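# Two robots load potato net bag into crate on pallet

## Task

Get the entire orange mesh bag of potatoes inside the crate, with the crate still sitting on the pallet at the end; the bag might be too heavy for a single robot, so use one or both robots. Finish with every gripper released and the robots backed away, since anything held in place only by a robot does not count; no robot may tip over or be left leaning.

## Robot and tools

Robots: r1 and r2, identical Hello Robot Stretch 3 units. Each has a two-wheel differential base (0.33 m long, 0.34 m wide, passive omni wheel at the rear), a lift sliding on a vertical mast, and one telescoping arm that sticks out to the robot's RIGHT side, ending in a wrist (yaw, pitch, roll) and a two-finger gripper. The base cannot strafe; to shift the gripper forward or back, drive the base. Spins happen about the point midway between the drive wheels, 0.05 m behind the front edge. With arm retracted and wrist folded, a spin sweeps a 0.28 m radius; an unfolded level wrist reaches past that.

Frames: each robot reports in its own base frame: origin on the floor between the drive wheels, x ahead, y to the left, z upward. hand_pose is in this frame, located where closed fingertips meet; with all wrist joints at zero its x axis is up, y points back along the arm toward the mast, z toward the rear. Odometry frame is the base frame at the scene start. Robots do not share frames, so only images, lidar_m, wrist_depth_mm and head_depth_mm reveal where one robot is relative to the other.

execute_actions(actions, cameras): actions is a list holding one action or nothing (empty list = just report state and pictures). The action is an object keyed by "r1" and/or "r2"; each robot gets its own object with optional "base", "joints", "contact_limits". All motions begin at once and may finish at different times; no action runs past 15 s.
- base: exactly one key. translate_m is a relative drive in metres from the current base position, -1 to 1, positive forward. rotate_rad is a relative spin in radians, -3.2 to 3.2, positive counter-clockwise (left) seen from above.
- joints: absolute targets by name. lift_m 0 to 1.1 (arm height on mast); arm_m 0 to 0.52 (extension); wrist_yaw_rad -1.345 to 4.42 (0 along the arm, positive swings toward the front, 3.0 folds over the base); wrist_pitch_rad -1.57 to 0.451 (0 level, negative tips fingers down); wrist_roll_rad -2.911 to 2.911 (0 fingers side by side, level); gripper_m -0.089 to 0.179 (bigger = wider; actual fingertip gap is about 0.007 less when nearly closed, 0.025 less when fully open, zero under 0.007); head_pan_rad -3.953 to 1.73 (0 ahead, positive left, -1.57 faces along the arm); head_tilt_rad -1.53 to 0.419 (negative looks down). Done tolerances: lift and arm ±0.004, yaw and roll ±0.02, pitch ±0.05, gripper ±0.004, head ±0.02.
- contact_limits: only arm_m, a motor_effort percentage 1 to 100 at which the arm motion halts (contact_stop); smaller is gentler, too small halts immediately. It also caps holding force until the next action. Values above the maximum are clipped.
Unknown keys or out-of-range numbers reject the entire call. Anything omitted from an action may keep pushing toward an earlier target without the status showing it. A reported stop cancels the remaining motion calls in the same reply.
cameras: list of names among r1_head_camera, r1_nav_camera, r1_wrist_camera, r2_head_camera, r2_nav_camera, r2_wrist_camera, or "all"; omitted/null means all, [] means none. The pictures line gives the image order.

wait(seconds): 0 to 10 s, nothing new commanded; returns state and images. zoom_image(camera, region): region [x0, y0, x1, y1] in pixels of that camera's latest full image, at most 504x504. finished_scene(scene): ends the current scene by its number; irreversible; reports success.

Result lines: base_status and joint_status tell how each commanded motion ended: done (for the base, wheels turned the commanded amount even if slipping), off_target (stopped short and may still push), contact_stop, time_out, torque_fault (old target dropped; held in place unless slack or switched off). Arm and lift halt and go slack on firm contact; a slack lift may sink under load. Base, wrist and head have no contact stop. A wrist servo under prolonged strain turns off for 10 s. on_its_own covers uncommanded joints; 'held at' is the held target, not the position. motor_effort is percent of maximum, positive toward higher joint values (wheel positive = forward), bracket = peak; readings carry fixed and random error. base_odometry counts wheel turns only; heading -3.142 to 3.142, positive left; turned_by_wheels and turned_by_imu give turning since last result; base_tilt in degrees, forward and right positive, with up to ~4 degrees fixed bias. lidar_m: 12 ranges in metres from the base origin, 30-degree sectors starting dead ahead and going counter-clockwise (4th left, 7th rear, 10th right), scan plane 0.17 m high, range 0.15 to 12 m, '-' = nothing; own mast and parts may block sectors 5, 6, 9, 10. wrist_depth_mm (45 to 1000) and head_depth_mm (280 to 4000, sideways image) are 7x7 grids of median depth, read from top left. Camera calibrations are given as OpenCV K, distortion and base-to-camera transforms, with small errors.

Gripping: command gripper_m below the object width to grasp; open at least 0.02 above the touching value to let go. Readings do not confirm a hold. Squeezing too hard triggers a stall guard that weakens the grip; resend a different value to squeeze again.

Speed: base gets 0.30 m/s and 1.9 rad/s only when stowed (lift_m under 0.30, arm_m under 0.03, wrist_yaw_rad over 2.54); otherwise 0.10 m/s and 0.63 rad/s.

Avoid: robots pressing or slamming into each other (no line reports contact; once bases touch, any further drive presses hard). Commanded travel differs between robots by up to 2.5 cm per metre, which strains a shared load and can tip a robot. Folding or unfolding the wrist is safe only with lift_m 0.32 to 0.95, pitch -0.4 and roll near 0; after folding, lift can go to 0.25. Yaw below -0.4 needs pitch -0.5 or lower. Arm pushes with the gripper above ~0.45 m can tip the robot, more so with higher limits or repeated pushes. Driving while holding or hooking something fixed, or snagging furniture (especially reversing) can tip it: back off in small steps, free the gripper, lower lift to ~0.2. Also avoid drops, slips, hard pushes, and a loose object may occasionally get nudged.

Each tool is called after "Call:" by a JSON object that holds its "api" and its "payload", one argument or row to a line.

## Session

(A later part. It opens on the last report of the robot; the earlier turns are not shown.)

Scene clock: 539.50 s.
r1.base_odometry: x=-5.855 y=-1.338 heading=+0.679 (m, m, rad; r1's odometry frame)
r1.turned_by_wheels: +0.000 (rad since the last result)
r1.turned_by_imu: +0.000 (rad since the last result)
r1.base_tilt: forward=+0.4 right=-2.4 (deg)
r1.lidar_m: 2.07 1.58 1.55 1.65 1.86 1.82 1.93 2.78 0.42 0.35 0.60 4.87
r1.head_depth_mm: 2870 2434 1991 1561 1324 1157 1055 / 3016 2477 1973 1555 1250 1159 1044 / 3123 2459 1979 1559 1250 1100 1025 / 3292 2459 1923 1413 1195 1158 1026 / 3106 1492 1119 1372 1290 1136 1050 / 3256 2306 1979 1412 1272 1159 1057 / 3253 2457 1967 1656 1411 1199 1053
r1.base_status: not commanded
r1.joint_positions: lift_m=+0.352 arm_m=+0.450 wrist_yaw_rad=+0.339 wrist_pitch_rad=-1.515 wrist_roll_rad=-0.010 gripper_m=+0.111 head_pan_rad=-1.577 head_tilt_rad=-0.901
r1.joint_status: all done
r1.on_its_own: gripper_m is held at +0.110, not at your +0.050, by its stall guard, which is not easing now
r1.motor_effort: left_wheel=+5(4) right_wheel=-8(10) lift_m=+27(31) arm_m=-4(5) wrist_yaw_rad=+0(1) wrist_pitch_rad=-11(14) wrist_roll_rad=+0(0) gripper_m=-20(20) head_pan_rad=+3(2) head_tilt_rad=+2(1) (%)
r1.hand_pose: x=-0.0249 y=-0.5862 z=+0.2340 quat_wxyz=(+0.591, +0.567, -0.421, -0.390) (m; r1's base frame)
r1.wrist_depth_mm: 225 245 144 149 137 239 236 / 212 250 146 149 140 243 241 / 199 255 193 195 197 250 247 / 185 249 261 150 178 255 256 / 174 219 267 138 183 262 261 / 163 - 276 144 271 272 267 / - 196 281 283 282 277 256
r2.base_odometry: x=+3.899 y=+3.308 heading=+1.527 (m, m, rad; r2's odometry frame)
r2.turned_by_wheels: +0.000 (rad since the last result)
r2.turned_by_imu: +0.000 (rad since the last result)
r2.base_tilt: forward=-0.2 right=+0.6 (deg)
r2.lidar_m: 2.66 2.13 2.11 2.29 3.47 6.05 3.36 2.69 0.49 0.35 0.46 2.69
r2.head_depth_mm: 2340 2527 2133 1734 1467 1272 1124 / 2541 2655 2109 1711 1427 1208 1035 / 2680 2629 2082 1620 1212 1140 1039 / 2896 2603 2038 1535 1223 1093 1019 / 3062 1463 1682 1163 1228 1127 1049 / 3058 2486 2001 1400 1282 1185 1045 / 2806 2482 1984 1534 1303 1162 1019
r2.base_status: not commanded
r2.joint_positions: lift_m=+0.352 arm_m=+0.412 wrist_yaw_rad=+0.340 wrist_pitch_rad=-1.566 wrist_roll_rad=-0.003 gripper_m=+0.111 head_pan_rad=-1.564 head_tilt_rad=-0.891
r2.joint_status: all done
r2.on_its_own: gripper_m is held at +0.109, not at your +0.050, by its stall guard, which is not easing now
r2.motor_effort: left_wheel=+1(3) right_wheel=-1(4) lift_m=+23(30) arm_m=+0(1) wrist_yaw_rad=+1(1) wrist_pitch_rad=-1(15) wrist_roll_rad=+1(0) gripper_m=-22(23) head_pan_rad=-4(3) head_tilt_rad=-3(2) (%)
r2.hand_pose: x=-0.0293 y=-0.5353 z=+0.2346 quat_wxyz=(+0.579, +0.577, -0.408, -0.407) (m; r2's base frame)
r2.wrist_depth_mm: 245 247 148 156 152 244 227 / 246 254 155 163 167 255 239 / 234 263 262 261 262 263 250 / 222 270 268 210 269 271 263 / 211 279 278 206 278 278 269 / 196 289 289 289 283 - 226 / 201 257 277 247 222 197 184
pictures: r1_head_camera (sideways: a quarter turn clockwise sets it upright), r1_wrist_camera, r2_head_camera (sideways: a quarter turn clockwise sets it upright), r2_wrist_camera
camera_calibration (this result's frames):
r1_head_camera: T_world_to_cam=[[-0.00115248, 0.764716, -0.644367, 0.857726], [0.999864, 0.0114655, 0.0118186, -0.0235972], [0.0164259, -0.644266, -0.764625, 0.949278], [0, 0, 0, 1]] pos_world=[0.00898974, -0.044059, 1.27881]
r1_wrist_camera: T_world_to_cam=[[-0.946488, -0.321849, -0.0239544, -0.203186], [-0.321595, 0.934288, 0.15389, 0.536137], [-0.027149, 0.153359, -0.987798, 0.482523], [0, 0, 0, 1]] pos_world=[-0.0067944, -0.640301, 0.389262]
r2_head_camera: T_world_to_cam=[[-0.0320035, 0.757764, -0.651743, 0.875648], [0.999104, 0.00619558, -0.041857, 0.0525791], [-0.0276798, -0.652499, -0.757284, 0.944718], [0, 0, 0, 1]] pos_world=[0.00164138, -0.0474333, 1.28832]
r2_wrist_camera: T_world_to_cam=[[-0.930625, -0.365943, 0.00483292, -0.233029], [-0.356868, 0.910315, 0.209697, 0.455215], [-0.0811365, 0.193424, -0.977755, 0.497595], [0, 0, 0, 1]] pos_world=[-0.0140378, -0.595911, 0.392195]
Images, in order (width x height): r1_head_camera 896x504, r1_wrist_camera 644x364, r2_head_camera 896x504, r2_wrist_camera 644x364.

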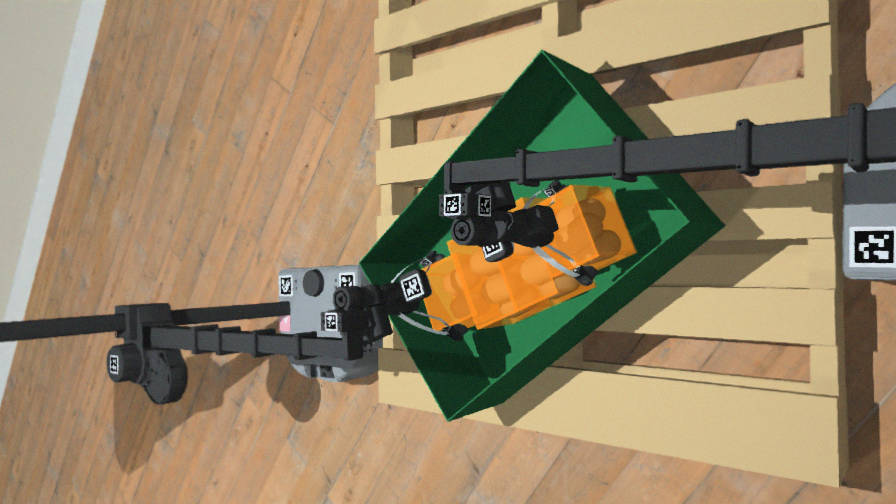

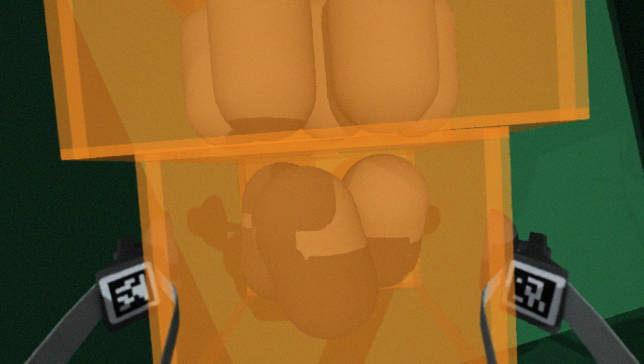

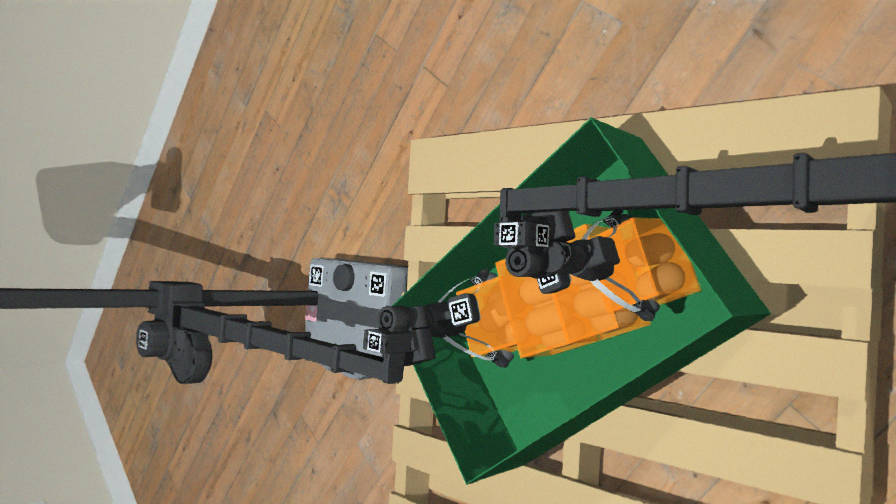

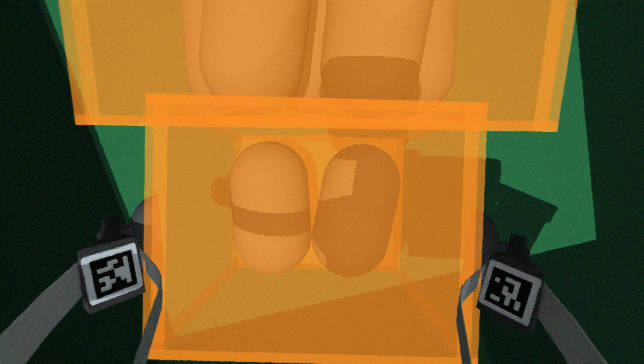

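Call:
{"api": "execute_actions", "payload": {
  "actions": [
    {"r1":{"joints":{"lift_m":0.346,"gripper_m":0.15}},"r2":{"joints":{"gripper_m":0.15}}}
  ],
  "cameras": []
}}

Call:
{"api": "execute_actions", "payload": {
  "actions": [
    {"r1":{"joints":{"lift_m":0.62}},"r2":{"joints":{"lift_m":0.62}}}
  ],
  "cameras": ["r1_head_camera","r2_head_camera"]
}}

Call:
{"api": "execute_actions", "payload": {
  "actions": [
    {"r1":{"base":{"translate_m":0.7},"joints":{"arm_m":0}},"r2":{"base":{"translate_m":0.7},"joints":{"arm_m":0}}}
  ],
  "cameras": ["r1_nav_camera","r2_nav_camera"]
}}

Scene clock: 548.03 s.
r1.base_odometry: x=-5.855 y=-1.338 heading=+0.679 (m, m, rad; r1's odometry frame)
r1.turned_by_wheels: +0.000 (rad since the last result)
r1.turned_by_imu: -0.001 (rad since the last result)
r1.base_tilt: forward=+0.4 right=-2.4 (deg)
r1.lidar_m: 2.07 1.58 1.55 1.64 1.86 1.82 1.93 2.78 0.42 0.35 0.60 4.84
r1.head_depth_mm: 2857 2470 1979 1562 1322 1164 1058 / 2995 2471 1976 1561 1253 1163 1049 / 3121 2461 1971 1565 1250 1101 1030 / 3266 2454 1918 1412 1200 1159 1031 / 3126 1494 1122 1390 1284 1140 1045 / 3265 2292 1970 1418 1273 1162 1057 / 3217 2461 1981 1655 1413 1198 1055
r1.base_status: not commanded
r1.joint_positions: lift_m=+0.346 arm_m=+0.450 wrist_yaw_rad=+0.339 wrist_pitch_rad=-1.518 wrist_roll_rad=-0.010 gripper_m=+0.150 head_pan_rad=-1.577 head_tilt_rad=-0.901
r1.joint_status: all done
r1.motor_effort: left_wheel=+5(4) right_wheel=-8(7) lift_m=+26(27) arm_m=-4(4) wrist_yaw_rad=+1(1) wrist_pitch_rad=-10(11) wrist_roll_rad=+0(0) gripper_m=-3(73) head_pan_rad=+2(3) head_tilt_rad=+1(1) (%)
r1.hand_pose: x=-0.0251 y=-0.5854 z=+0.2280 quat_wxyz=(+0.590, +0.568, -0.420, -0.391) (m; r1's base frame)
r1.wrist_depth_mm: 224 238 140 146 134 232 229 / 213 244 143 147 138 237 236 / 199 249 191 195 199 244 242 / 186 250 255 150 178 250 249 / 174 220 261 138 183 257 256 / 163 - 270 144 267 265 261 / - 197 278 276 276 272 258
r2.base_odometry: x=+3.899 y=+3.308 heading=+1.527 (m, m, rad; r2's odometry frame)
r2.turned_by_wheels: +0.000 (rad since the last result)
r2.turned_by_imu: +0.000 (rad since the last result)
r2.base_tilt: forward=-0.2 right=+0.6 (deg)
r2.lidar_m: 2.66 2.13 2.10 2.28 3.46 6.03 3.38 2.69 0.49 0.35 0.46 2.69
r2.head_depth_mm: 2322 2527 2124 1734 1469 1271 1135 / 2540 2651 2095 1714 1428 1207 1038 / 2692 2640 2066 1613 1207 1146 1039 / 2864 2607 2046 1526 1227 1099 1019 / 3067 1466 1687 1169 1230 1126 1049 / 3036 2443 2010 1394 1277 1186 1045 / 2811 2537 1987 1531 1304 1160 1024
r2.base_status: not commanded
r2.joint_positions: lift_m=+0.352 arm_m=+0.412 wrist_yaw_rad=+0.340 wrist_pitch_rad=-1.575 wrist_roll_rad=-0.003 gripper_m=+0.150 head_pan_rad=-1.564 head_tilt_rad=-0.891
r2.joint_status: all done
r2.motor_effort: left_wheel=+1(1) right_wheel=+0(1) lift_m=+23(23) arm_m=-1(1) wrist_yaw_rad=+1(1) wrist_pitch_rad=+1(2) wrist_roll_rad=+1(1) gripper_m=-3(85) head_pan_rad=-3(3) head_tilt_rad=-4(3) (%)
r2.hand_pose: x=-0.0300 y=-0.5333 z=+0.2349 quat_wxyz=(+0.577, +0.579, -0.406, -0.409) (m; r2's base frame)
r2.wrist_depth_mm: 244 245 146 155 152 245 229 / 245 255 156 165 172 253 239 / 232 263 261 260 262 261 251 / 222 270 268 215 270 270 264 / 209 279 279 221 280 278 264 / - 291 291 290 276 - 222 / 199 256 273 242 220 194 183
pictures: none
No camera images: the call's "cameras" was empty. Leave "cameras" out to get every camera's image.

Scene clock: 551.63 s.
r1.base_odometry: x=-5.855 y=-1.338 heading=+0.678 (m, m, rad; r1's odometry frame)
r1.turned_by_wheels: +0.000 (rad since the last result)
r1.turned_by_imu: -0.001 (rad since the last result)
r1.base_tilt: forward=+0.4 right=-2.3 (deg)
r1.lidar_m: 2.06 1.58 1.55 1.65 1.86 1.82 1.93 2.78 0.42 0.35 0.60 4.90
r1.head_depth_mm: 2864 2472 1982 1563 1320 1142 1049 / 2981 2461 1969 1525 - - - / 3126 2465 2087 1391 1232 1181 1030 / 3255 2465 1997 1453 1202 1162 1031 / 1433 893 1672 1412 1300 1138 1043 / 1256 2297 1967 1406 1279 1159 1053 / 3247 2434 1962 1651 1418 1196 1052
r1.base_status: not commanded
r1.joint_positions: lift_m=+0.618 arm_m=+0.450 wrist_yaw_rad=+0.339 wrist_pitch_rad=-1.532 wrist_roll_rad=-0.010 gripper_m=+0.150 head_pan_rad=-1.577 head_tilt_rad=-0.901
r1.joint_status: all done
r1.on_its_own: lift_m is at rest, and its effort (+93) is outside its rest range (+1 to +81)
r1.motor_effort: left_wheel=+1(5) right_wheel=-2(9) lift_m=+93(92) arm_m=-3(4) wrist_yaw_rad=+1(2) wrist_pitch_rad=-6(15) wrist_roll_rad=+1(0) gripper_m=-3(3) head_pan_rad=+3(3) head_tilt_rad=+1(0) (%)
r1.hand_pose: x=-0.0263 y=-0.5819 z=+0.5001 quat_wxyz=(+0.587, +0.571, -0.416, -0.395) (m; r1's base frame)
r1.wrist_depth_mm: 595 417 479 483 474 367 477 / 622 500 496 487 488 399 487 / 637 517 433 289 503 442 502 / 658 535 335 210 245 494 512 / 687 549 235 163 229 457 401 / 691 - 557 143 176 398 549 / 736 725 570 131 169 575 572
r2.base_odometry: x=+3.899 y=+3.308 heading=+1.527 (m, m, rad; r2's odometry frame)
r2.turned_by_wheels: +0.000 (rad since the last result)
r2.turned_by_imu: +0.000 (rad since the last result)
r2.base_tilt: forward=-0.2 right=+0.6 (deg)
r2.lidar_m: 2.66 2.12 2.11 2.29 3.46 6.02 3.37 2.68 0.49 0.35 0.46 2.69
r2.head_depth_mm: 2360 2536 2104 1733 1463 1281 1127 / 2513 2641 2065 1726 1471 1300 - / 2652 2616 2124 1625 1251 1155 1042 / 2832 2593 2088 - 1291 1094 1020 / 1266 1592 946 1152 1260 1127 1050 / 3001 2458 1947 1401 1281 1180 1044 / 2813 2523 1990 1537 1308 1162 1021
r2.base_status: not commanded
r2.joint_positions: lift_m=+0.620 arm_m=+0.412 wrist_yaw_rad=+0.340 wrist_pitch_rad=-1.571 wrist_roll_rad=-0.003 gripper_m=+0.150 head_pan_rad=-1.564 head_tilt_rad=-0.891
r2.joint_status: all done
r2.motor_effort: left_wheel=+1(1) right_wheel=+0(0) lift_m=+38(44) arm_m=+0(1) wrist_yaw_rad=+1(1) wrist_pitch_rad=+0(2) wrist_roll_rad=+0(0) gripper_m=+1(3) head_pan_rad=-2(2) head_tilt_rad=-3(3) (%)
r2.hand_pose: x=-0.0296 y=-0.5343 z=+0.5021 quat_wxyz=(+0.578, +0.578, -0.407, -0.408) (m; r2's base frame)
r2.wrist_depth_mm: 511 407 500 501 496 394 612 / 524 426 519 518 512 412 635 / 659 533 532 534 533 432 660 / 593 548 540 547 547 434 688 / 713 570 478 464 430 689 718 / 728 746 586 602 600 - 729 / 775 780 - 632 747 768 750
pictures: r1_head_camera (sideways: a quarter turn clockwise sets it upright), r2_head_camera (sideways: a quarter turn clockwise sets it upright)
camera_calibration (this result's frames):
r1_head_camera: T_world_to_cam=[[-0.00115248, 0.764716, -0.644367, 0.857726], [0.999864, 0.0114655, 0.0118186, -0.0235972], [0.0164259, -0.644266, -0.764625, 0.949278], [0, 0, 0, 1]] pos_world=[0.00898974, -0.044059, 1.27881]
r2_head_camera: T_world_to_cam=[[-0.0320032, 0.757764, -0.651743, 0.875648], [0.999104, 0.00619522, -0.041857, 0.0525791], [-0.0276801, -0.652499, -0.757284, 0.944717], [0, 0, 0, 1]] pos_world=[0.00164136, -0.0474333, 1.28832]
Images, in order (width x height): r1_head_camera 896x504, r2_head_camera 896x504.

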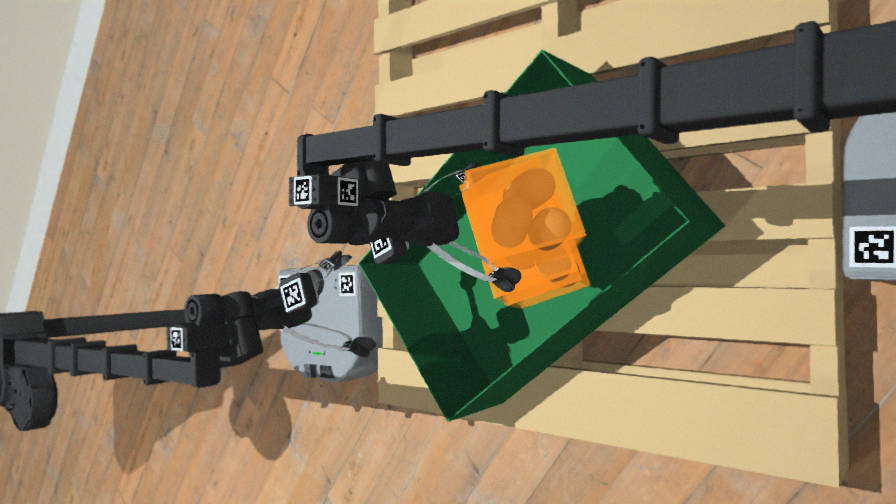

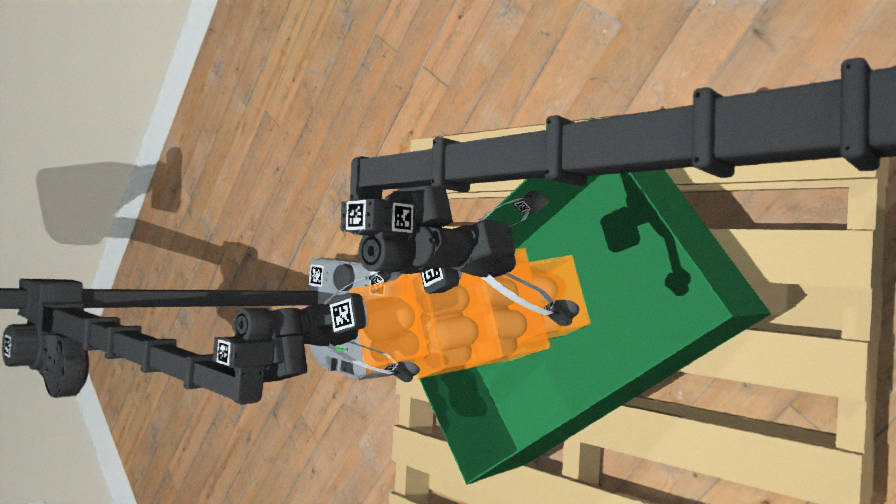

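Scene clock: 560.03 s.
r1.base_odometry: x=-5.310 y=-0.899 heading=+0.679 (m, m, rad; r1's odometry frame)
r1.turned_by_wheels: +0.000 (rad since the last result)
r1.turned_by_imu: +0.000 (rad since the last result)
r1.base_tilt: forward=+0.4 right=-2.4 (deg)
r1.lidar_m: 1.55 1.19 1.16 1.23 1.79 2.40 2.55 3.68 0.21 0.21 0.22 3.58
r1.head_depth_mm: 3147 2469 1983 1560 1328 1132 1048 / 3269 2483 1979 1533 1364 1264 - / 3273 2482 1980 1132 971 867 - / 3257 2465 1986 1581 991 866 978 / 3267 2462 1976 1651 1415 1223 1086 / 3261 2472 1969 1643 1412 1240 1072 / 3280 2458 1962 1655 1419 1239 1107
r1.base_status: done
r1.joint_positions: lift_m=+0.619 arm_m=+0.001 wrist_yaw_rad=+0.293 wrist_pitch_rad=-1.548 wrist_roll_rad=-0.005 gripper_m=+0.150 head_pan_rad=-1.576 head_tilt_rad=-0.901
r1.joint_status: all done
r1.on_its_own: wrist_yaw_rad is held at +0.295, not at your +0.340, by its stall guard, which is not easing now
r1.motor_effort: left_wheel=+1(8) right_wheel=-1(27) lift_m=+67(93) arm_m=-3(9) wrist_yaw_rad=+2(30) wrist_pitch_rad=-2(18) wrist_roll_rad=-2(41) gripper_m=+0(10) head_pan_rad=+3(3) head_tilt_rad=+2(1) (%)
r1.hand_pose: x=-0.0269 y=-0.1281 z=+0.5012 quat_wxyz=(+0.574, +0.564, -0.426, -0.414) (m; r1's base frame)
r1.wrist_depth_mm: 611 603 487 234 233 232 476 / 623 616 607 241 239 239 488 / 649 641 623 628 316 507 510 / 664 653 659 - 642 643 540 / 679 681 679 - - 664 666 / 713 - 703 - 691 - 676 / 727 725 722 732 713 713 695
r2.base_odometry: x=+3.929 y=+4.007 heading=+1.527 (m, m, rad; r2's odometry frame)
r2.turned_by_wheels: +0.000 (rad since the last result)
r2.turned_by_imu: +0.004 (rad since the last result)
r2.base_tilt: forward=-0.1 right=+0.6 (deg)
r2.lidar_m: 2.12 1.70 1.68 1.83 2.79 6.57 3.89 1.29 1.90 2.70 2.16 2.14
r2.head_depth_mm: 2713 2705 2107 1648 1378 1217 1052 / 2883 2658 2108 1648 1359 1211 - / 3138 2628 2076 1597 1335 1217 - / 3049 2624 2044 1609 1343 1153 - / 2738 2594 2031 1546 1326 1169 1048 / 2433 2535 2031 1670 1417 1184 1046 / 2214 2382 1998 1650 1419 1232 1091
r2.base_status: done
r2.joint_positions: lift_m=+0.620 arm_m=+0.002 wrist_yaw_rad=+0.340 wrist_pitch_rad=-1.570 wrist_roll_rad=-0.003 gripper_m=+0.150 head_pan_rad=-1.564 head_tilt_rad=-0.891
r2.joint_status: all done
joint sent to its limit — the command would take r2.arm_m past its lower limit, so that joint was sent only as far as its limit.
r2.motor_effort: left_wheel=+0(4) right_wheel=+0(3) lift_m=+38(38) arm_m=-3(3) wrist_yaw_rad=+1(1) wrist_pitch_rad=-1(0) wrist_roll_rad=+0(1) gripper_m=+0(0) head_pan_rad=-3(2) head_tilt_rad=-2(3) (%)
r2.hand_pose: x=-0.0296 y=-0.1249 z=+0.5021 quat_wxyz=(+0.578, +0.578, -0.407, -0.407) (m; r2's base frame)
r2.wrist_depth_mm: 623 620 507 611 506 507 512 / 648 643 650 539 624 518 524 / 668 660 661 654 579 557 544 / 682 692 682 - 690 691 568 / 714 708 720 - 713 696 697 / 734 735 733 - 735 - 732 / 781 769 766 772 774 780 766
pictures: r1_nav_camera (sideways: a quarter turn counterclockwise sets it upright), r2_nav_camera (sideways: a quarter turn counterclockwise sets it upright)
camera_calibration (this result's frames):
r1_nav_camera: T_world_to_cam=[[0.00660407, -0.779079, 0.626892, -0.776371], [-0.999958, -0.00113508, 0.00912355, 0.0490835], [-0.00639639, -0.626925, -0.779053, 0.971103], [0, 0, 0, 1]] pos_world=[0.0604202, 0.0040106, 1.24279]
r2_nav_camera: T_world_to_cam=[[0.00505531, -0.798933, 0.601398, -0.741578], [-0.998369, -0.0382286, -0.0423929, 0.116281], [0.0568597, -0.600203, -0.797824, 0.993433], [0, 0, 0, 1]] pos_world=[0.0633538, 0.00823551, 1.2435]
Images, in order (width x height): r1_nav_camera 672x504, r2_nav_camera 672x504.

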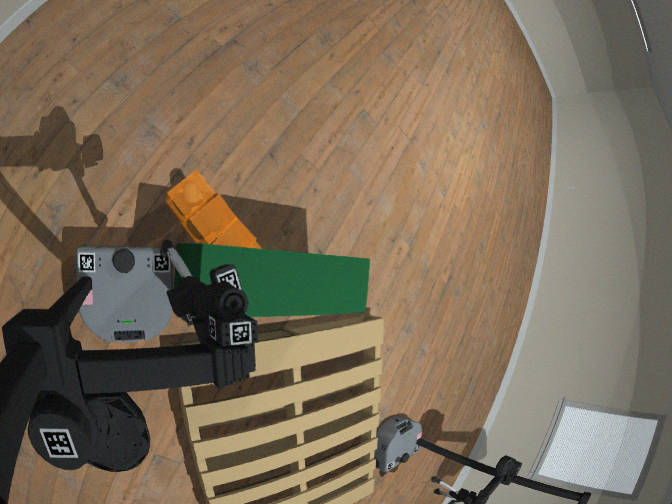

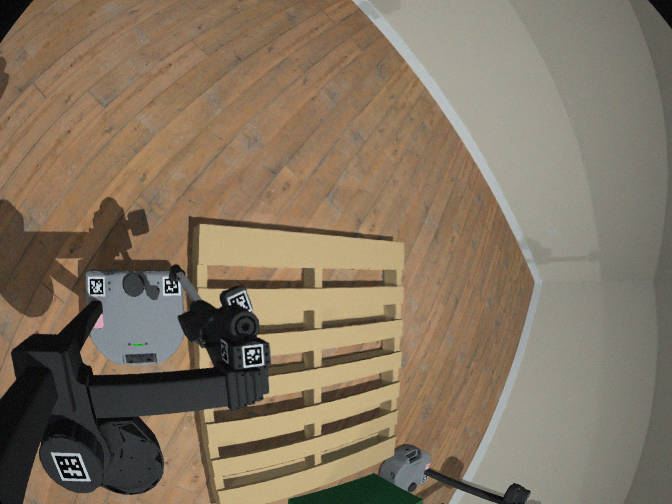

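Call:
{"api": "execute_actions", "payload": {
  "actions": [
    {"r1":{"joints":{"gripper_m":0.179,"lift_m":0.85,"head_pan_rad":-1.1,"head_tilt_rad":-1.0}},"r2":{"joints":{"head_pan_rad":-2.6,"head_tilt_rad":-0.55}}}
  ],
  "cameras": ["r1_head_camera","r2_head_camera","r1_nav_camera","r1_wrist_camera"]
}}

Scene clock: 570.43 s.
r1.base_odometry: x=-5.310 y=-0.899 heading=+0.679 (m, m, rad; r1's odometry frame)
r1.turned_by_wheels: +0.000 (rad since the last result)
r1.turned_by_imu: -0.001 (rad since the last result)
r1.base_tilt: forward=+0.4 right=-2.4 (deg)
r1.lidar_m: 1.55 1.19 1.16 1.23 1.78 2.40 2.54 3.67 0.21 0.21 0.22 3.58
r1.head_depth_mm: 2621 2125 1797 1058 961 - 1053 / 2601 2129 1788 1550 962 - - / 2617 2135 1796 1540 1353 843 - / 2613 2129 1791 1540 1361 1157 1103 / 2609 2126 1793 1536 1357 1173 1092 / 2610 2126 1792 1539 1354 1210 1091 / 2606 2134 1788 1541 1354 1210 1094
r1.base_status: not commanded
r1.joint_positions: lift_m=+0.849 arm_m=+0.001 wrist_yaw_rad=+0.293 wrist_pitch_rad=-1.548 wrist_roll_rad=-0.005 gripper_m=+0.179 head_pan_rad=-1.107 head_tilt_rad=-0.987
r1.joint_status: all done
r1.on_its_own: wrist_yaw_rad is held at +0.295, not at your +0.340, by its stall guard, which is not easing now
r1.motor_effort: left_wheel=+2(1) right_wheel=-1(1) lift_m=+67(67) arm_m=-3(3) wrist_yaw_rad=+2(2) wrist_pitch_rad=-2(1) wrist_roll_rad=-2(2) gripper_m=+0(82) head_pan_rad=+3(29) head_tilt_rad=-4(14) (%)
r1.hand_pose: x=-0.0269 y=-0.1281 z=+0.7312 quat_wxyz=(+0.574, +0.564, -0.426, -0.414) (m; r1's base frame)
r1.wrist_depth_mm: 797 805 791 448 439 694 686 / 839 835 815 456 458 708 709 / 884 853 837 847 832 726 721 / 887 876 876 - 874 841 745 / 955 914 898 - 893 895 875 / 948 944 943 936 928 910 906 / - - - 952 964 963 949
r2.base_odometry: x=+3.929 y=+4.007 heading=+1.527 (m, m, rad; r2's odometry frame)
r2.turned_by_wheels: +0.000 (rad since the last result)
r2.turned_by_imu: +0.000 (rad since the last result)
r2.base_tilt: forward=-0.2 right=+0.6 (deg)
r2.lidar_m: 2.12 1.70 1.68 1.83 2.79 6.59 3.87 1.29 1.91 2.70 2.16 2.13
r2.head_depth_mm: 3096 3501 3789 2714 1975 1565 1293 / 3061 3309 3581 2650 1957 1541 1284 / 2876 3115 3397 2640 1885 1397 1215 / 2731 3009 3325 2627 1646 1443 1211 / 2641 2867 3143 1799 1772 1434 1184 / 2528 2724 3039 2096 1728 1411 1196 / 1605 2619 2889 2299 1737 1395 1143
r2.base_status: not commanded
r2.joint_positions: lift_m=+0.620 arm_m=+0.002 wrist_yaw_rad=+0.340 wrist_pitch_rad=-1.570 wrist_roll_rad=-0.003 gripper_m=+0.150 head_pan_rad=-2.593 head_tilt_rad=-0.557
r2.joint_status: all done
r2.motor_effort: left_wheel=+0(0) right_wheel=+1(0) lift_m=+38(38) arm_m=-3(3) wrist_yaw_rad=+0(1) wrist_pitch_rad=+0(0) wrist_roll_rad=+0(0) gripper_m=+0(0) head_pan_rad=-3(40) head_tilt_rad=+4(24) (%)
r2.hand_pose: x=-0.0296 y=-0.1249 z=+0.5021 quat_wxyz=(+0.578, +0.578, -0.407, -0.407) (m; r2's base frame)
r2.wrist_depth_mm: 627 624 507 625 510 510 509 / 646 638 648 537 619 522 518 / 668 666 668 663 582 556 539 / 693 695 692 - 687 681 565 / 723 704 719 - 705 695 712 / 735 739 725 - 731 - 740 / 784 760 775 767 759 766 768
pictures: r1_head_camera (sideways: a quarter turn clockwise sets it upright), r1_nav_camera (sideways: a quarter turn counterclockwise sets it upright), r1_wrist_camera, r2_head_camera (sideways: a quarter turn clockwise sets it upright)
camera_calibration (this result's frames):
r1_head_camera: T_world_to_cam=[[-0.370508, 0.728312, -0.576442, 0.77148], [0.886936, 0.461703, 0.013266, -0.0247913], [0.275806, -0.506351, -0.817031, 1.01583], [0, 0, 0, 1]] pos_world=[0.0276544, -0.0360638, 1.27501]
r1_nav_camera: T_world_to_cam=[[0.381076, -0.737482, 0.557585, -0.68836], [-0.89098, -0.453963, 0.00850298, 0.0492276], [0.246852, -0.500038, -0.830076, 1.03589], [0, 0, 0, 1]] pos_world=[0.0504652, 0.0326803, 1.24327]
r1_wrist_camera: T_world_to_cam=[[-0.961856, -0.272532, -0.0236487, -0.0400865], [-0.272064, 0.944009, 0.186626, 0.00960852], [-0.0285369, 0.185941, -0.982146, 0.903327], [0, 0, 0, 1]] pos_world=[-0.0101651, -0.187961, 0.884458]
r2_head_camera: T_world_to_cam=[[0.414587, 0.284615, -0.864356, 1.15006], [0.508689, -0.860057, -0.0392085, 0.0521403], [-0.754555, -0.423433, -0.501349, 0.616228], [0, 0, 0, 1]] pos_world=[-0.0383422, -0.0215484, 1.30505]
Images, in order (width x height): r1_head_camera 896x504, r1_nav_camera 672x504, r1_wrist_camera 644x364, r2_head_camera 896x504.

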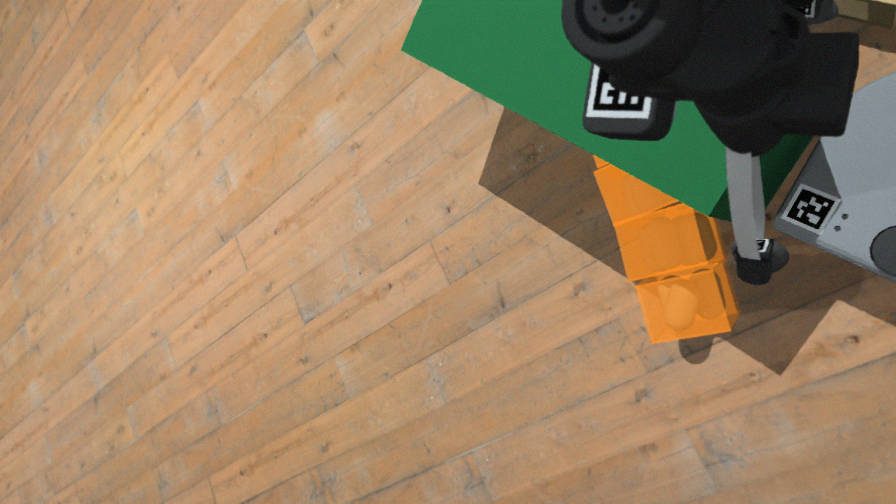

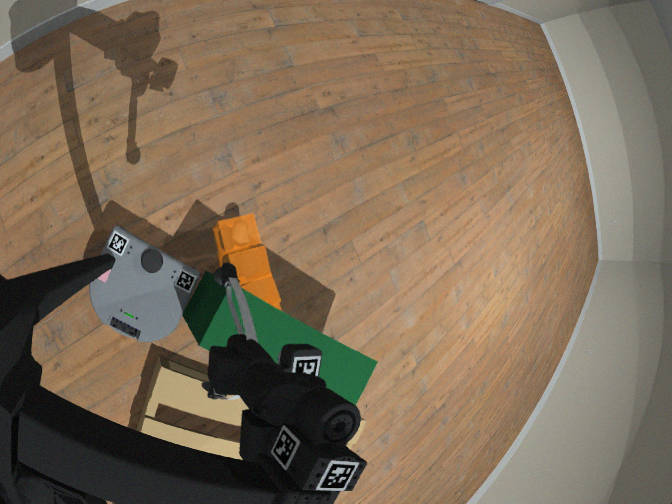

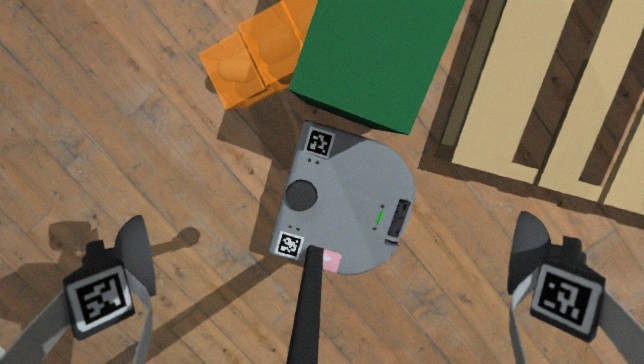

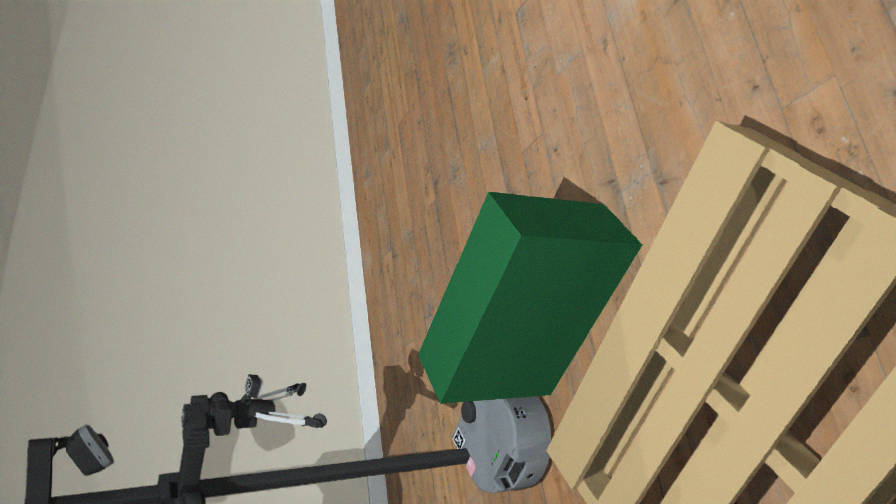

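Call:
{"api": "execute_actions", "payload": {
  "actions": [
    {"r1":{"base":{"translate_m":0.26},"joints":{"wrist_yaw_rad":-0.72,"arm_m":0.11,"head_pan_rad":-1.57,"head_tilt_rad":-1.2}},"r2":{"base":{"translate_m":-1.0},"joints":{"head_pan_rad":-1.9,"head_tilt_rad":-0.9,"wrist_yaw_rad":0}}}
  ],
  "cameras": ["r1_head_camera","r2_head_camera","r2_nav_camera","r1_wrist_camera"]
}}

Scene clock: 634.17 s.
r1.base_odometry: x=-5.108 y=-0.736 heading=+0.679 (m, m, rad; r1's odometry frame)
r1.turned_by_wheels: +0.000 (rad since the last result)
r1.turned_by_imu: -0.001 (rad since the last result)
r1.base_tilt: forward=+0.4 right=-2.4 (deg)
r1.lidar_m: 1.35 1.04 1.02 1.08 1.56 2.62 2.78 0.30 0.29 3.96 5.74 3.13
r1.head_depth_mm: 1588 - 1030 941 899 1180 1103 / 1876 - - 1253 1213 1199 1091 / 1850 - - 1364 1242 - - / 1850 1671 - 1366 1255 - 1083 / 1847 1653 1508 1381 1272 1178 1101 / 1841 1674 1504 1386 1278 1180 1101 / 1844 1668 1508 1374 1268 1182 1103
r1.base_status: done
r1.joint_positions: lift_m=+0.849 arm_m=+0.110 wrist_yaw_rad=-0.718 wrist_pitch_rad=-1.549 wrist_roll_rad=-0.007 gripper_m=+0.179 head_pan_rad=-1.563 head_tilt_rad=-1.185
r1.joint_status: all done
r1.motor_effort: left_wheel=+2(6) right_wheel=+0(5) lift_m=+67(67) arm_m=+2(4) wrist_yaw_rad=-2(2) wrist_pitch_rad=-1(1) wrist_roll_rad=-1(2) gripper_m=+0(0) head_pan_rad=-3(30) head_tilt_rad=-5(19) (%)
r1.hand_pose: x=-0.0094 y=-0.2406 z=+0.7312 quat_wxyz=(+0.301, +0.288, -0.646, -0.640) (m; r1's base frame)
r1.wrist_depth_mm: 816 816 814 790 440 440 767 / 832 805 821 816 800 813 804 / 858 857 848 830 839 836 835 / 886 871 880 878 - 860 855 / 915 908 909 903 - 889 874 / 957 940 939 924 922 900 912 / - - - 960 973 944 962
r2.base_odometry: x=+3.885 y=+3.008 heading=+1.527 (m, m, rad; r2's odometry frame)
r2.turned_by_wheels: +0.000 (rad since the last result)
r2.turned_by_imu: -0.007 (rad since the last result)
r2.base_tilt: forward=-0.3 right=+0.6 (deg)
r2.lidar_m: 2.90 2.31 2.29 2.47 3.76 5.81 3.14 2.50 0.60 0.60 2.97 2.92
r2.head_depth_mm: 2062 2342 2103 1740 1467 1275 1124 / 2108 2371 2101 1738 1458 1275 1142 / 2155 2448 2076 1676 1412 1284 - / 2169 2490 1756 1173 1118 1288 - / 2301 2505 2038 1233 1348 1273 - / 2407 2542 2022 1667 1347 1124 991 / 2479 2523 1991 1540 1351 1187 1075
r2.base_status: done
r2.joint_positions: lift_m=+0.620 arm_m=+0.002 wrist_yaw_rad=+0.002 wrist_pitch_rad=-1.570 wrist_roll_rad=-0.003 gripper_m=+0.150 head_pan_rad=-1.907 head_tilt_rad=-0.888
r2.joint_status: all done
r2.motor_effort: left_wheel=+1(3) right_wheel=+0(2) lift_m=+38(38) arm_m=-3(3) wrist_yaw_rad=+0(1) wrist_pitch_rad=+0(0) wrist_roll_rad=+0(0) gripper_m=+0(0) head_pan_rad=+4(38) head_tilt_rad=-3(24) (%)
r2.hand_pose: x=-0.0217 y=-0.1234 z=+0.5021 quat_wxyz=(+0.501, +0.501, -0.499, -0.499) (m; r2's base frame)
r2.wrist_depth_mm: 509 511 615 510 628 619 619 / 523 530 538 636 639 649 640 / 668 658 666 653 653 661 668 / 691 687 690 - - 688 693 / 712 708 711 - - 703 699 / 734 741 733 - - - 732 / 771 783 772 767 755 757 758
pictures: r1_head_camera (sideways: a quarter turn clockwise sets it upright), r1_wrist_camera, r2_head_camera (sideways: a quarter turn clockwise sets it upright), r2_nav_camera (sideways: a quarter turn counterclockwise sets it upright)
camera_calibration (this result's frames):
r1_head_camera: T_world_to_cam=[[-0.0126698, 0.914504, -0.404378, 0.545163], [0.999648, 0.0210202, 0.0162171, -0.0293169], [0.0233307, -0.40403, -0.914448, 1.14398], [0, 0, 0, 1]] pos_world=[0.00952387, -0.0357367, 1.26703]
r1_wrist_camera: T_world_to_cam=[[-0.742653, 0.66926, -0.0236034, 0.174722], [0.654283, 0.732646, 0.187465, 0.077832], [0.142756, 0.123778, -0.981988, 0.911303], [0, 0, 0, 1]] pos_world=[-0.0512598, -0.286757, 0.884421]
r2_head_camera: T_world_to_cam=[[0.224437, 0.722573, -0.653847, 0.876825], [0.942802, -0.330715, -0.041854, 0.0529188], [-0.24648, -0.607055, -0.755468, 0.943691], [0, 0, 0, 1]] pos_world=[-0.0140833, -0.0431971, 1.28845]
r2_nav_camera: T_world_to_cam=[[-0.263721, -0.752395, 0.603616, -0.742828], [-0.952974, 0.300084, -0.0423065, 0.115892], [-0.149305, -0.586388, -0.796152, 0.992516], [0, 0, 0, 1]] pos_world=[0.0627297, -0.0116783, 1.24348]
Images, in order (width x height): r1_head_camera 896x504, r1_wrist_camera 644x364, r2_head_camera 896x504, r2_nav_camera 672x504.

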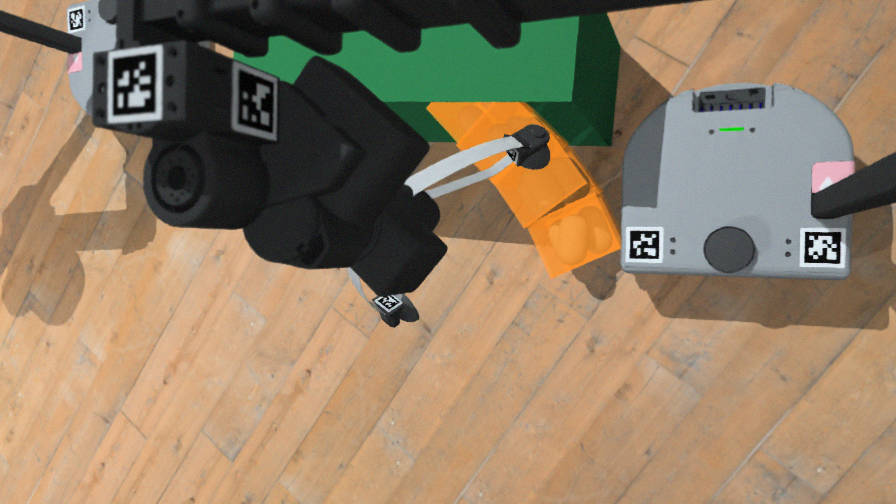

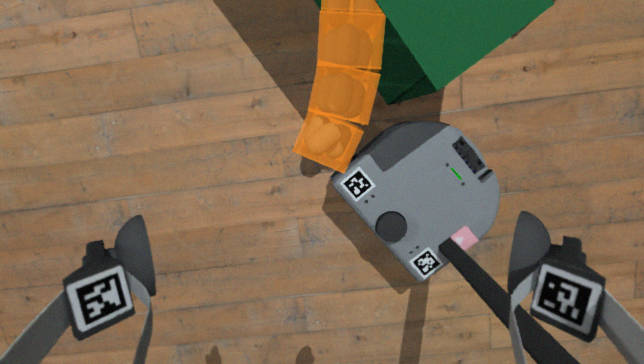

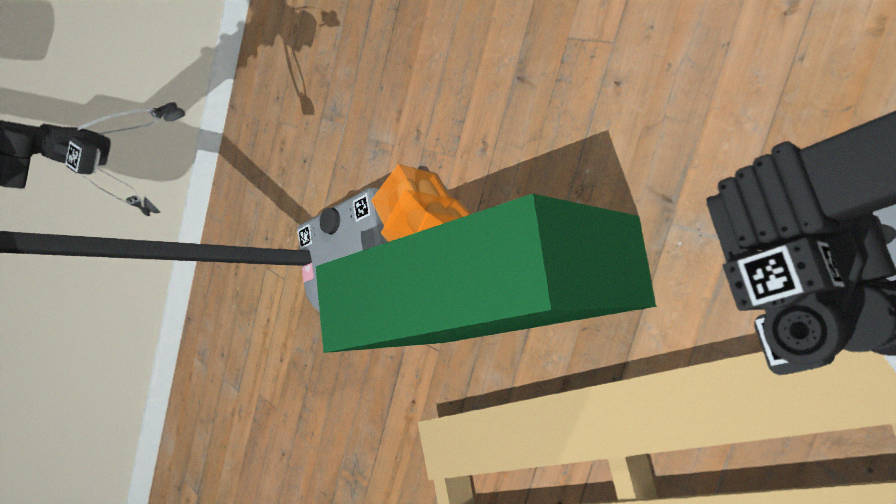

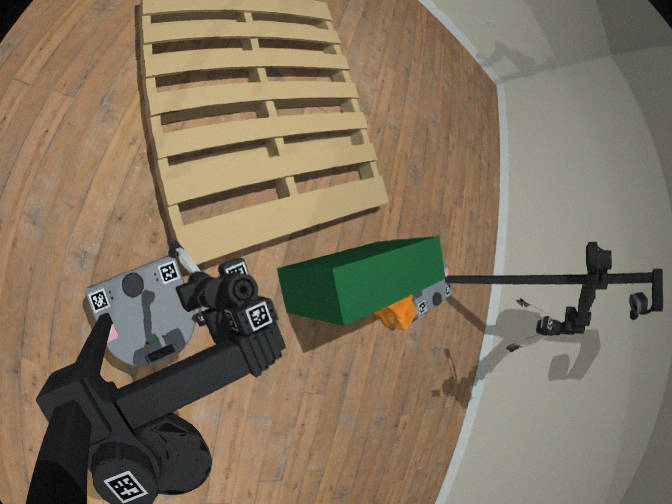

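Call:
{"api": "execute_actions", "payload": {
  "actions": [
    {"r1":{"base":{"translate_m":0.015},"joints":{"arm_m":0.16,"lift_m":0.4}}}
  ],
  "cameras": ["r1_head_camera","r1_wrist_camera"]
}}

Scene clock: 648.37 s.
r1.base_odometry: x=-5.096 y=-0.727 heading=+0.679 (m, m, rad; r1's odometry frame)
r1.turned_by_wheels: +0.000 (rad since the last result)
r1.turned_by_imu: -0.001 (rad since the last result)
r1.base_tilt: forward=+0.4 right=-2.4 (deg)
r1.lidar_m: 1.34 1.03 1.01 1.07 1.55 2.63 2.79 0.30 0.30 3.98 5.79 3.08
r1.head_depth_mm: 1578 1517 1029 941 897 1182 - / 1857 1622 1416 1316 1232 1199 - / 1839 1664 1508 1412 1201 - - / 1855 1659 1509 1392 1251 - 1080 / 1846 1656 1513 1385 1273 1179 1102 / 1855 1654 1506 1381 1272 1180 1098 / 1850 1654 1509 1383 1274 1181 1099
r1.base_status: done
r1.joint_positions: lift_m=+0.401 arm_m=+0.160 wrist_yaw_rad=-0.718 wrist_pitch_rad=-1.549 wrist_roll_rad=-0.007 gripper_m=+0.179 head_pan_rad=-1.563 head_tilt_rad=-1.185
r1.joint_status: all done
r1.motor_effort: left_wheel=+1(7) right_wheel=+0(7) lift_m=+15(62) arm_m=+2(2) wrist_yaw_rad=-1(1) wrist_pitch_rad=-2(1) wrist_roll_rad=-1(1) gripper_m=+1(0) head_pan_rad=-3(3) head_tilt_rad=-5(5) (%)
r1.hand_pose: x=-0.0093 y=-0.2906 z=+0.2828 quat_wxyz=(+0.301, +0.288, -0.646, -0.640) (m; r1's base frame)
r1.wrist_depth_mm: 409 402 399 398 295 390 375 / 419 415 415 410 265 402 260 / 432 428 426 420 414 416 417 / 447 446 438 355 426 - - / 467 457 450 447 - - - / 478 474 466 463 - - - / 497 493 487 482 480 - -
r2.base_odometry: x=+3.885 y=+3.008 heading=+1.527 (m, m, rad; r2's odometry frame)
r2.turned_by_wheels: +0.000 (rad since the last result)
r2.turned_by_imu: +0.000 (rad since the last result)
r2.base_tilt: forward=-0.2 right=+0.7 (deg)
r2.lidar_m: 2.90 2.31 2.29 2.48 3.76 5.81 3.16 2.51 0.60 0.60 2.95 2.93
r2.head_depth_mm: 2051 2315 2119 1733 1468 1283 1127 / 2127 2408 2116 1734 1471 1273 1140 / 2197 2405 1923 1656 1433 1290 - / 2179 1468 1776 1178 1121 1275 - / 2330 2510 2015 1230 1350 1262 - / 2386 2566 2002 1688 1337 1125 989 / 2514 2516 2000 1551 1358 1197 1075
r2.base_status: not commanded
r2.joint_positions: lift_m=+0.620 arm_m=+0.002 wrist_yaw_rad=+0.002 wrist_pitch_rad=-1.570 wrist_roll_rad=-0.003 gripper_m=+0.150 head_pan_rad=-1.907 head_tilt_rad=-0.888
r2.joint_status: not commanded
r2.motor_effort: left_wheel=+1(1) right_wheel=+0(0) lift_m=+38(38) arm_m=-3(3) wrist_yaw_rad=+0(1) wrist_pitch_rad=+0(0) wrist_roll_rad=+1(0) gripper_m=+0(0) head_pan_rad=+3(3) head_tilt_rad=-4(4) (%)
r2.hand_pose: x=-0.0217 y=-0.1234 z=+0.5021 quat_wxyz=(+0.501, +0.501, -0.499, -0.499) (m; r2's base frame)
r2.wrist_depth_mm: 506 513 624 506 627 622 616 / 523 524 539 628 640 640 639 / 666 658 663 663 660 668 660 / 692 698 693 - - 687 679 / 711 702 712 - - 696 704 / 733 750 735 - - - 731 / 767 772 769 768 758 772 751
pictures: r1_head_camera (sideways: a quarter turn clockwise sets it upright), r1_wrist_camera
camera_calibration (this result's frames):
r1_head_camera: T_world_to_cam=[[-0.0126408, 0.914505, -0.404378, 0.545162], [0.999648, 0.0209885, 0.0162171, -0.0293169], [0.0233179, -0.40403, -0.914448, 1.14398], [0, 0, 0, 1]] pos_world=[0.00952273, -0.0357368, 1.26703]
r1_wrist_camera: T_world_to_cam=[[-0.742414, 0.669526, -0.0236016, 0.197692], [0.654529, 0.732397, 0.187581, 0.198388], [0.142876, 0.123815, -0.981966, 0.477209], [0, 0, 0, 1]] pos_world=[-0.0512632, -0.336744, 0.436055]
Images, in order (width x height): r1_head_camera 896x504, r1_wrist_camera 644x364.

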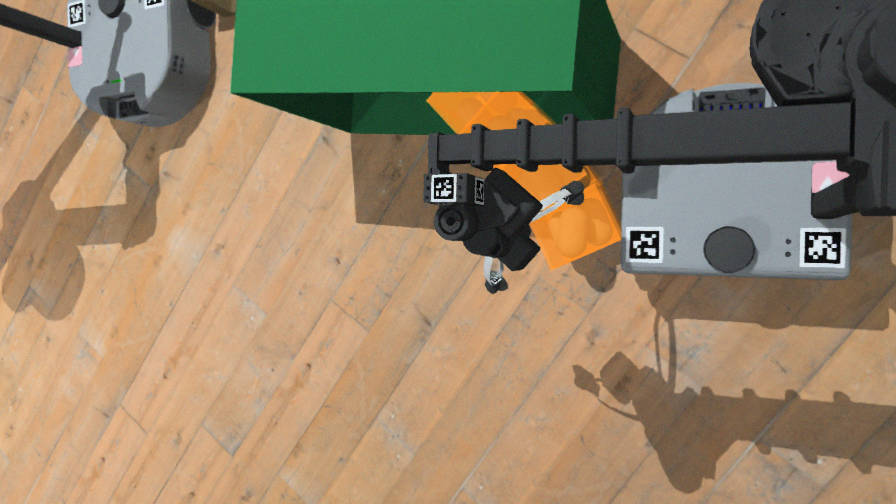

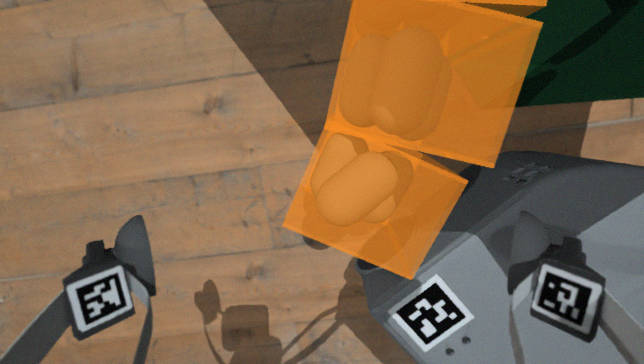

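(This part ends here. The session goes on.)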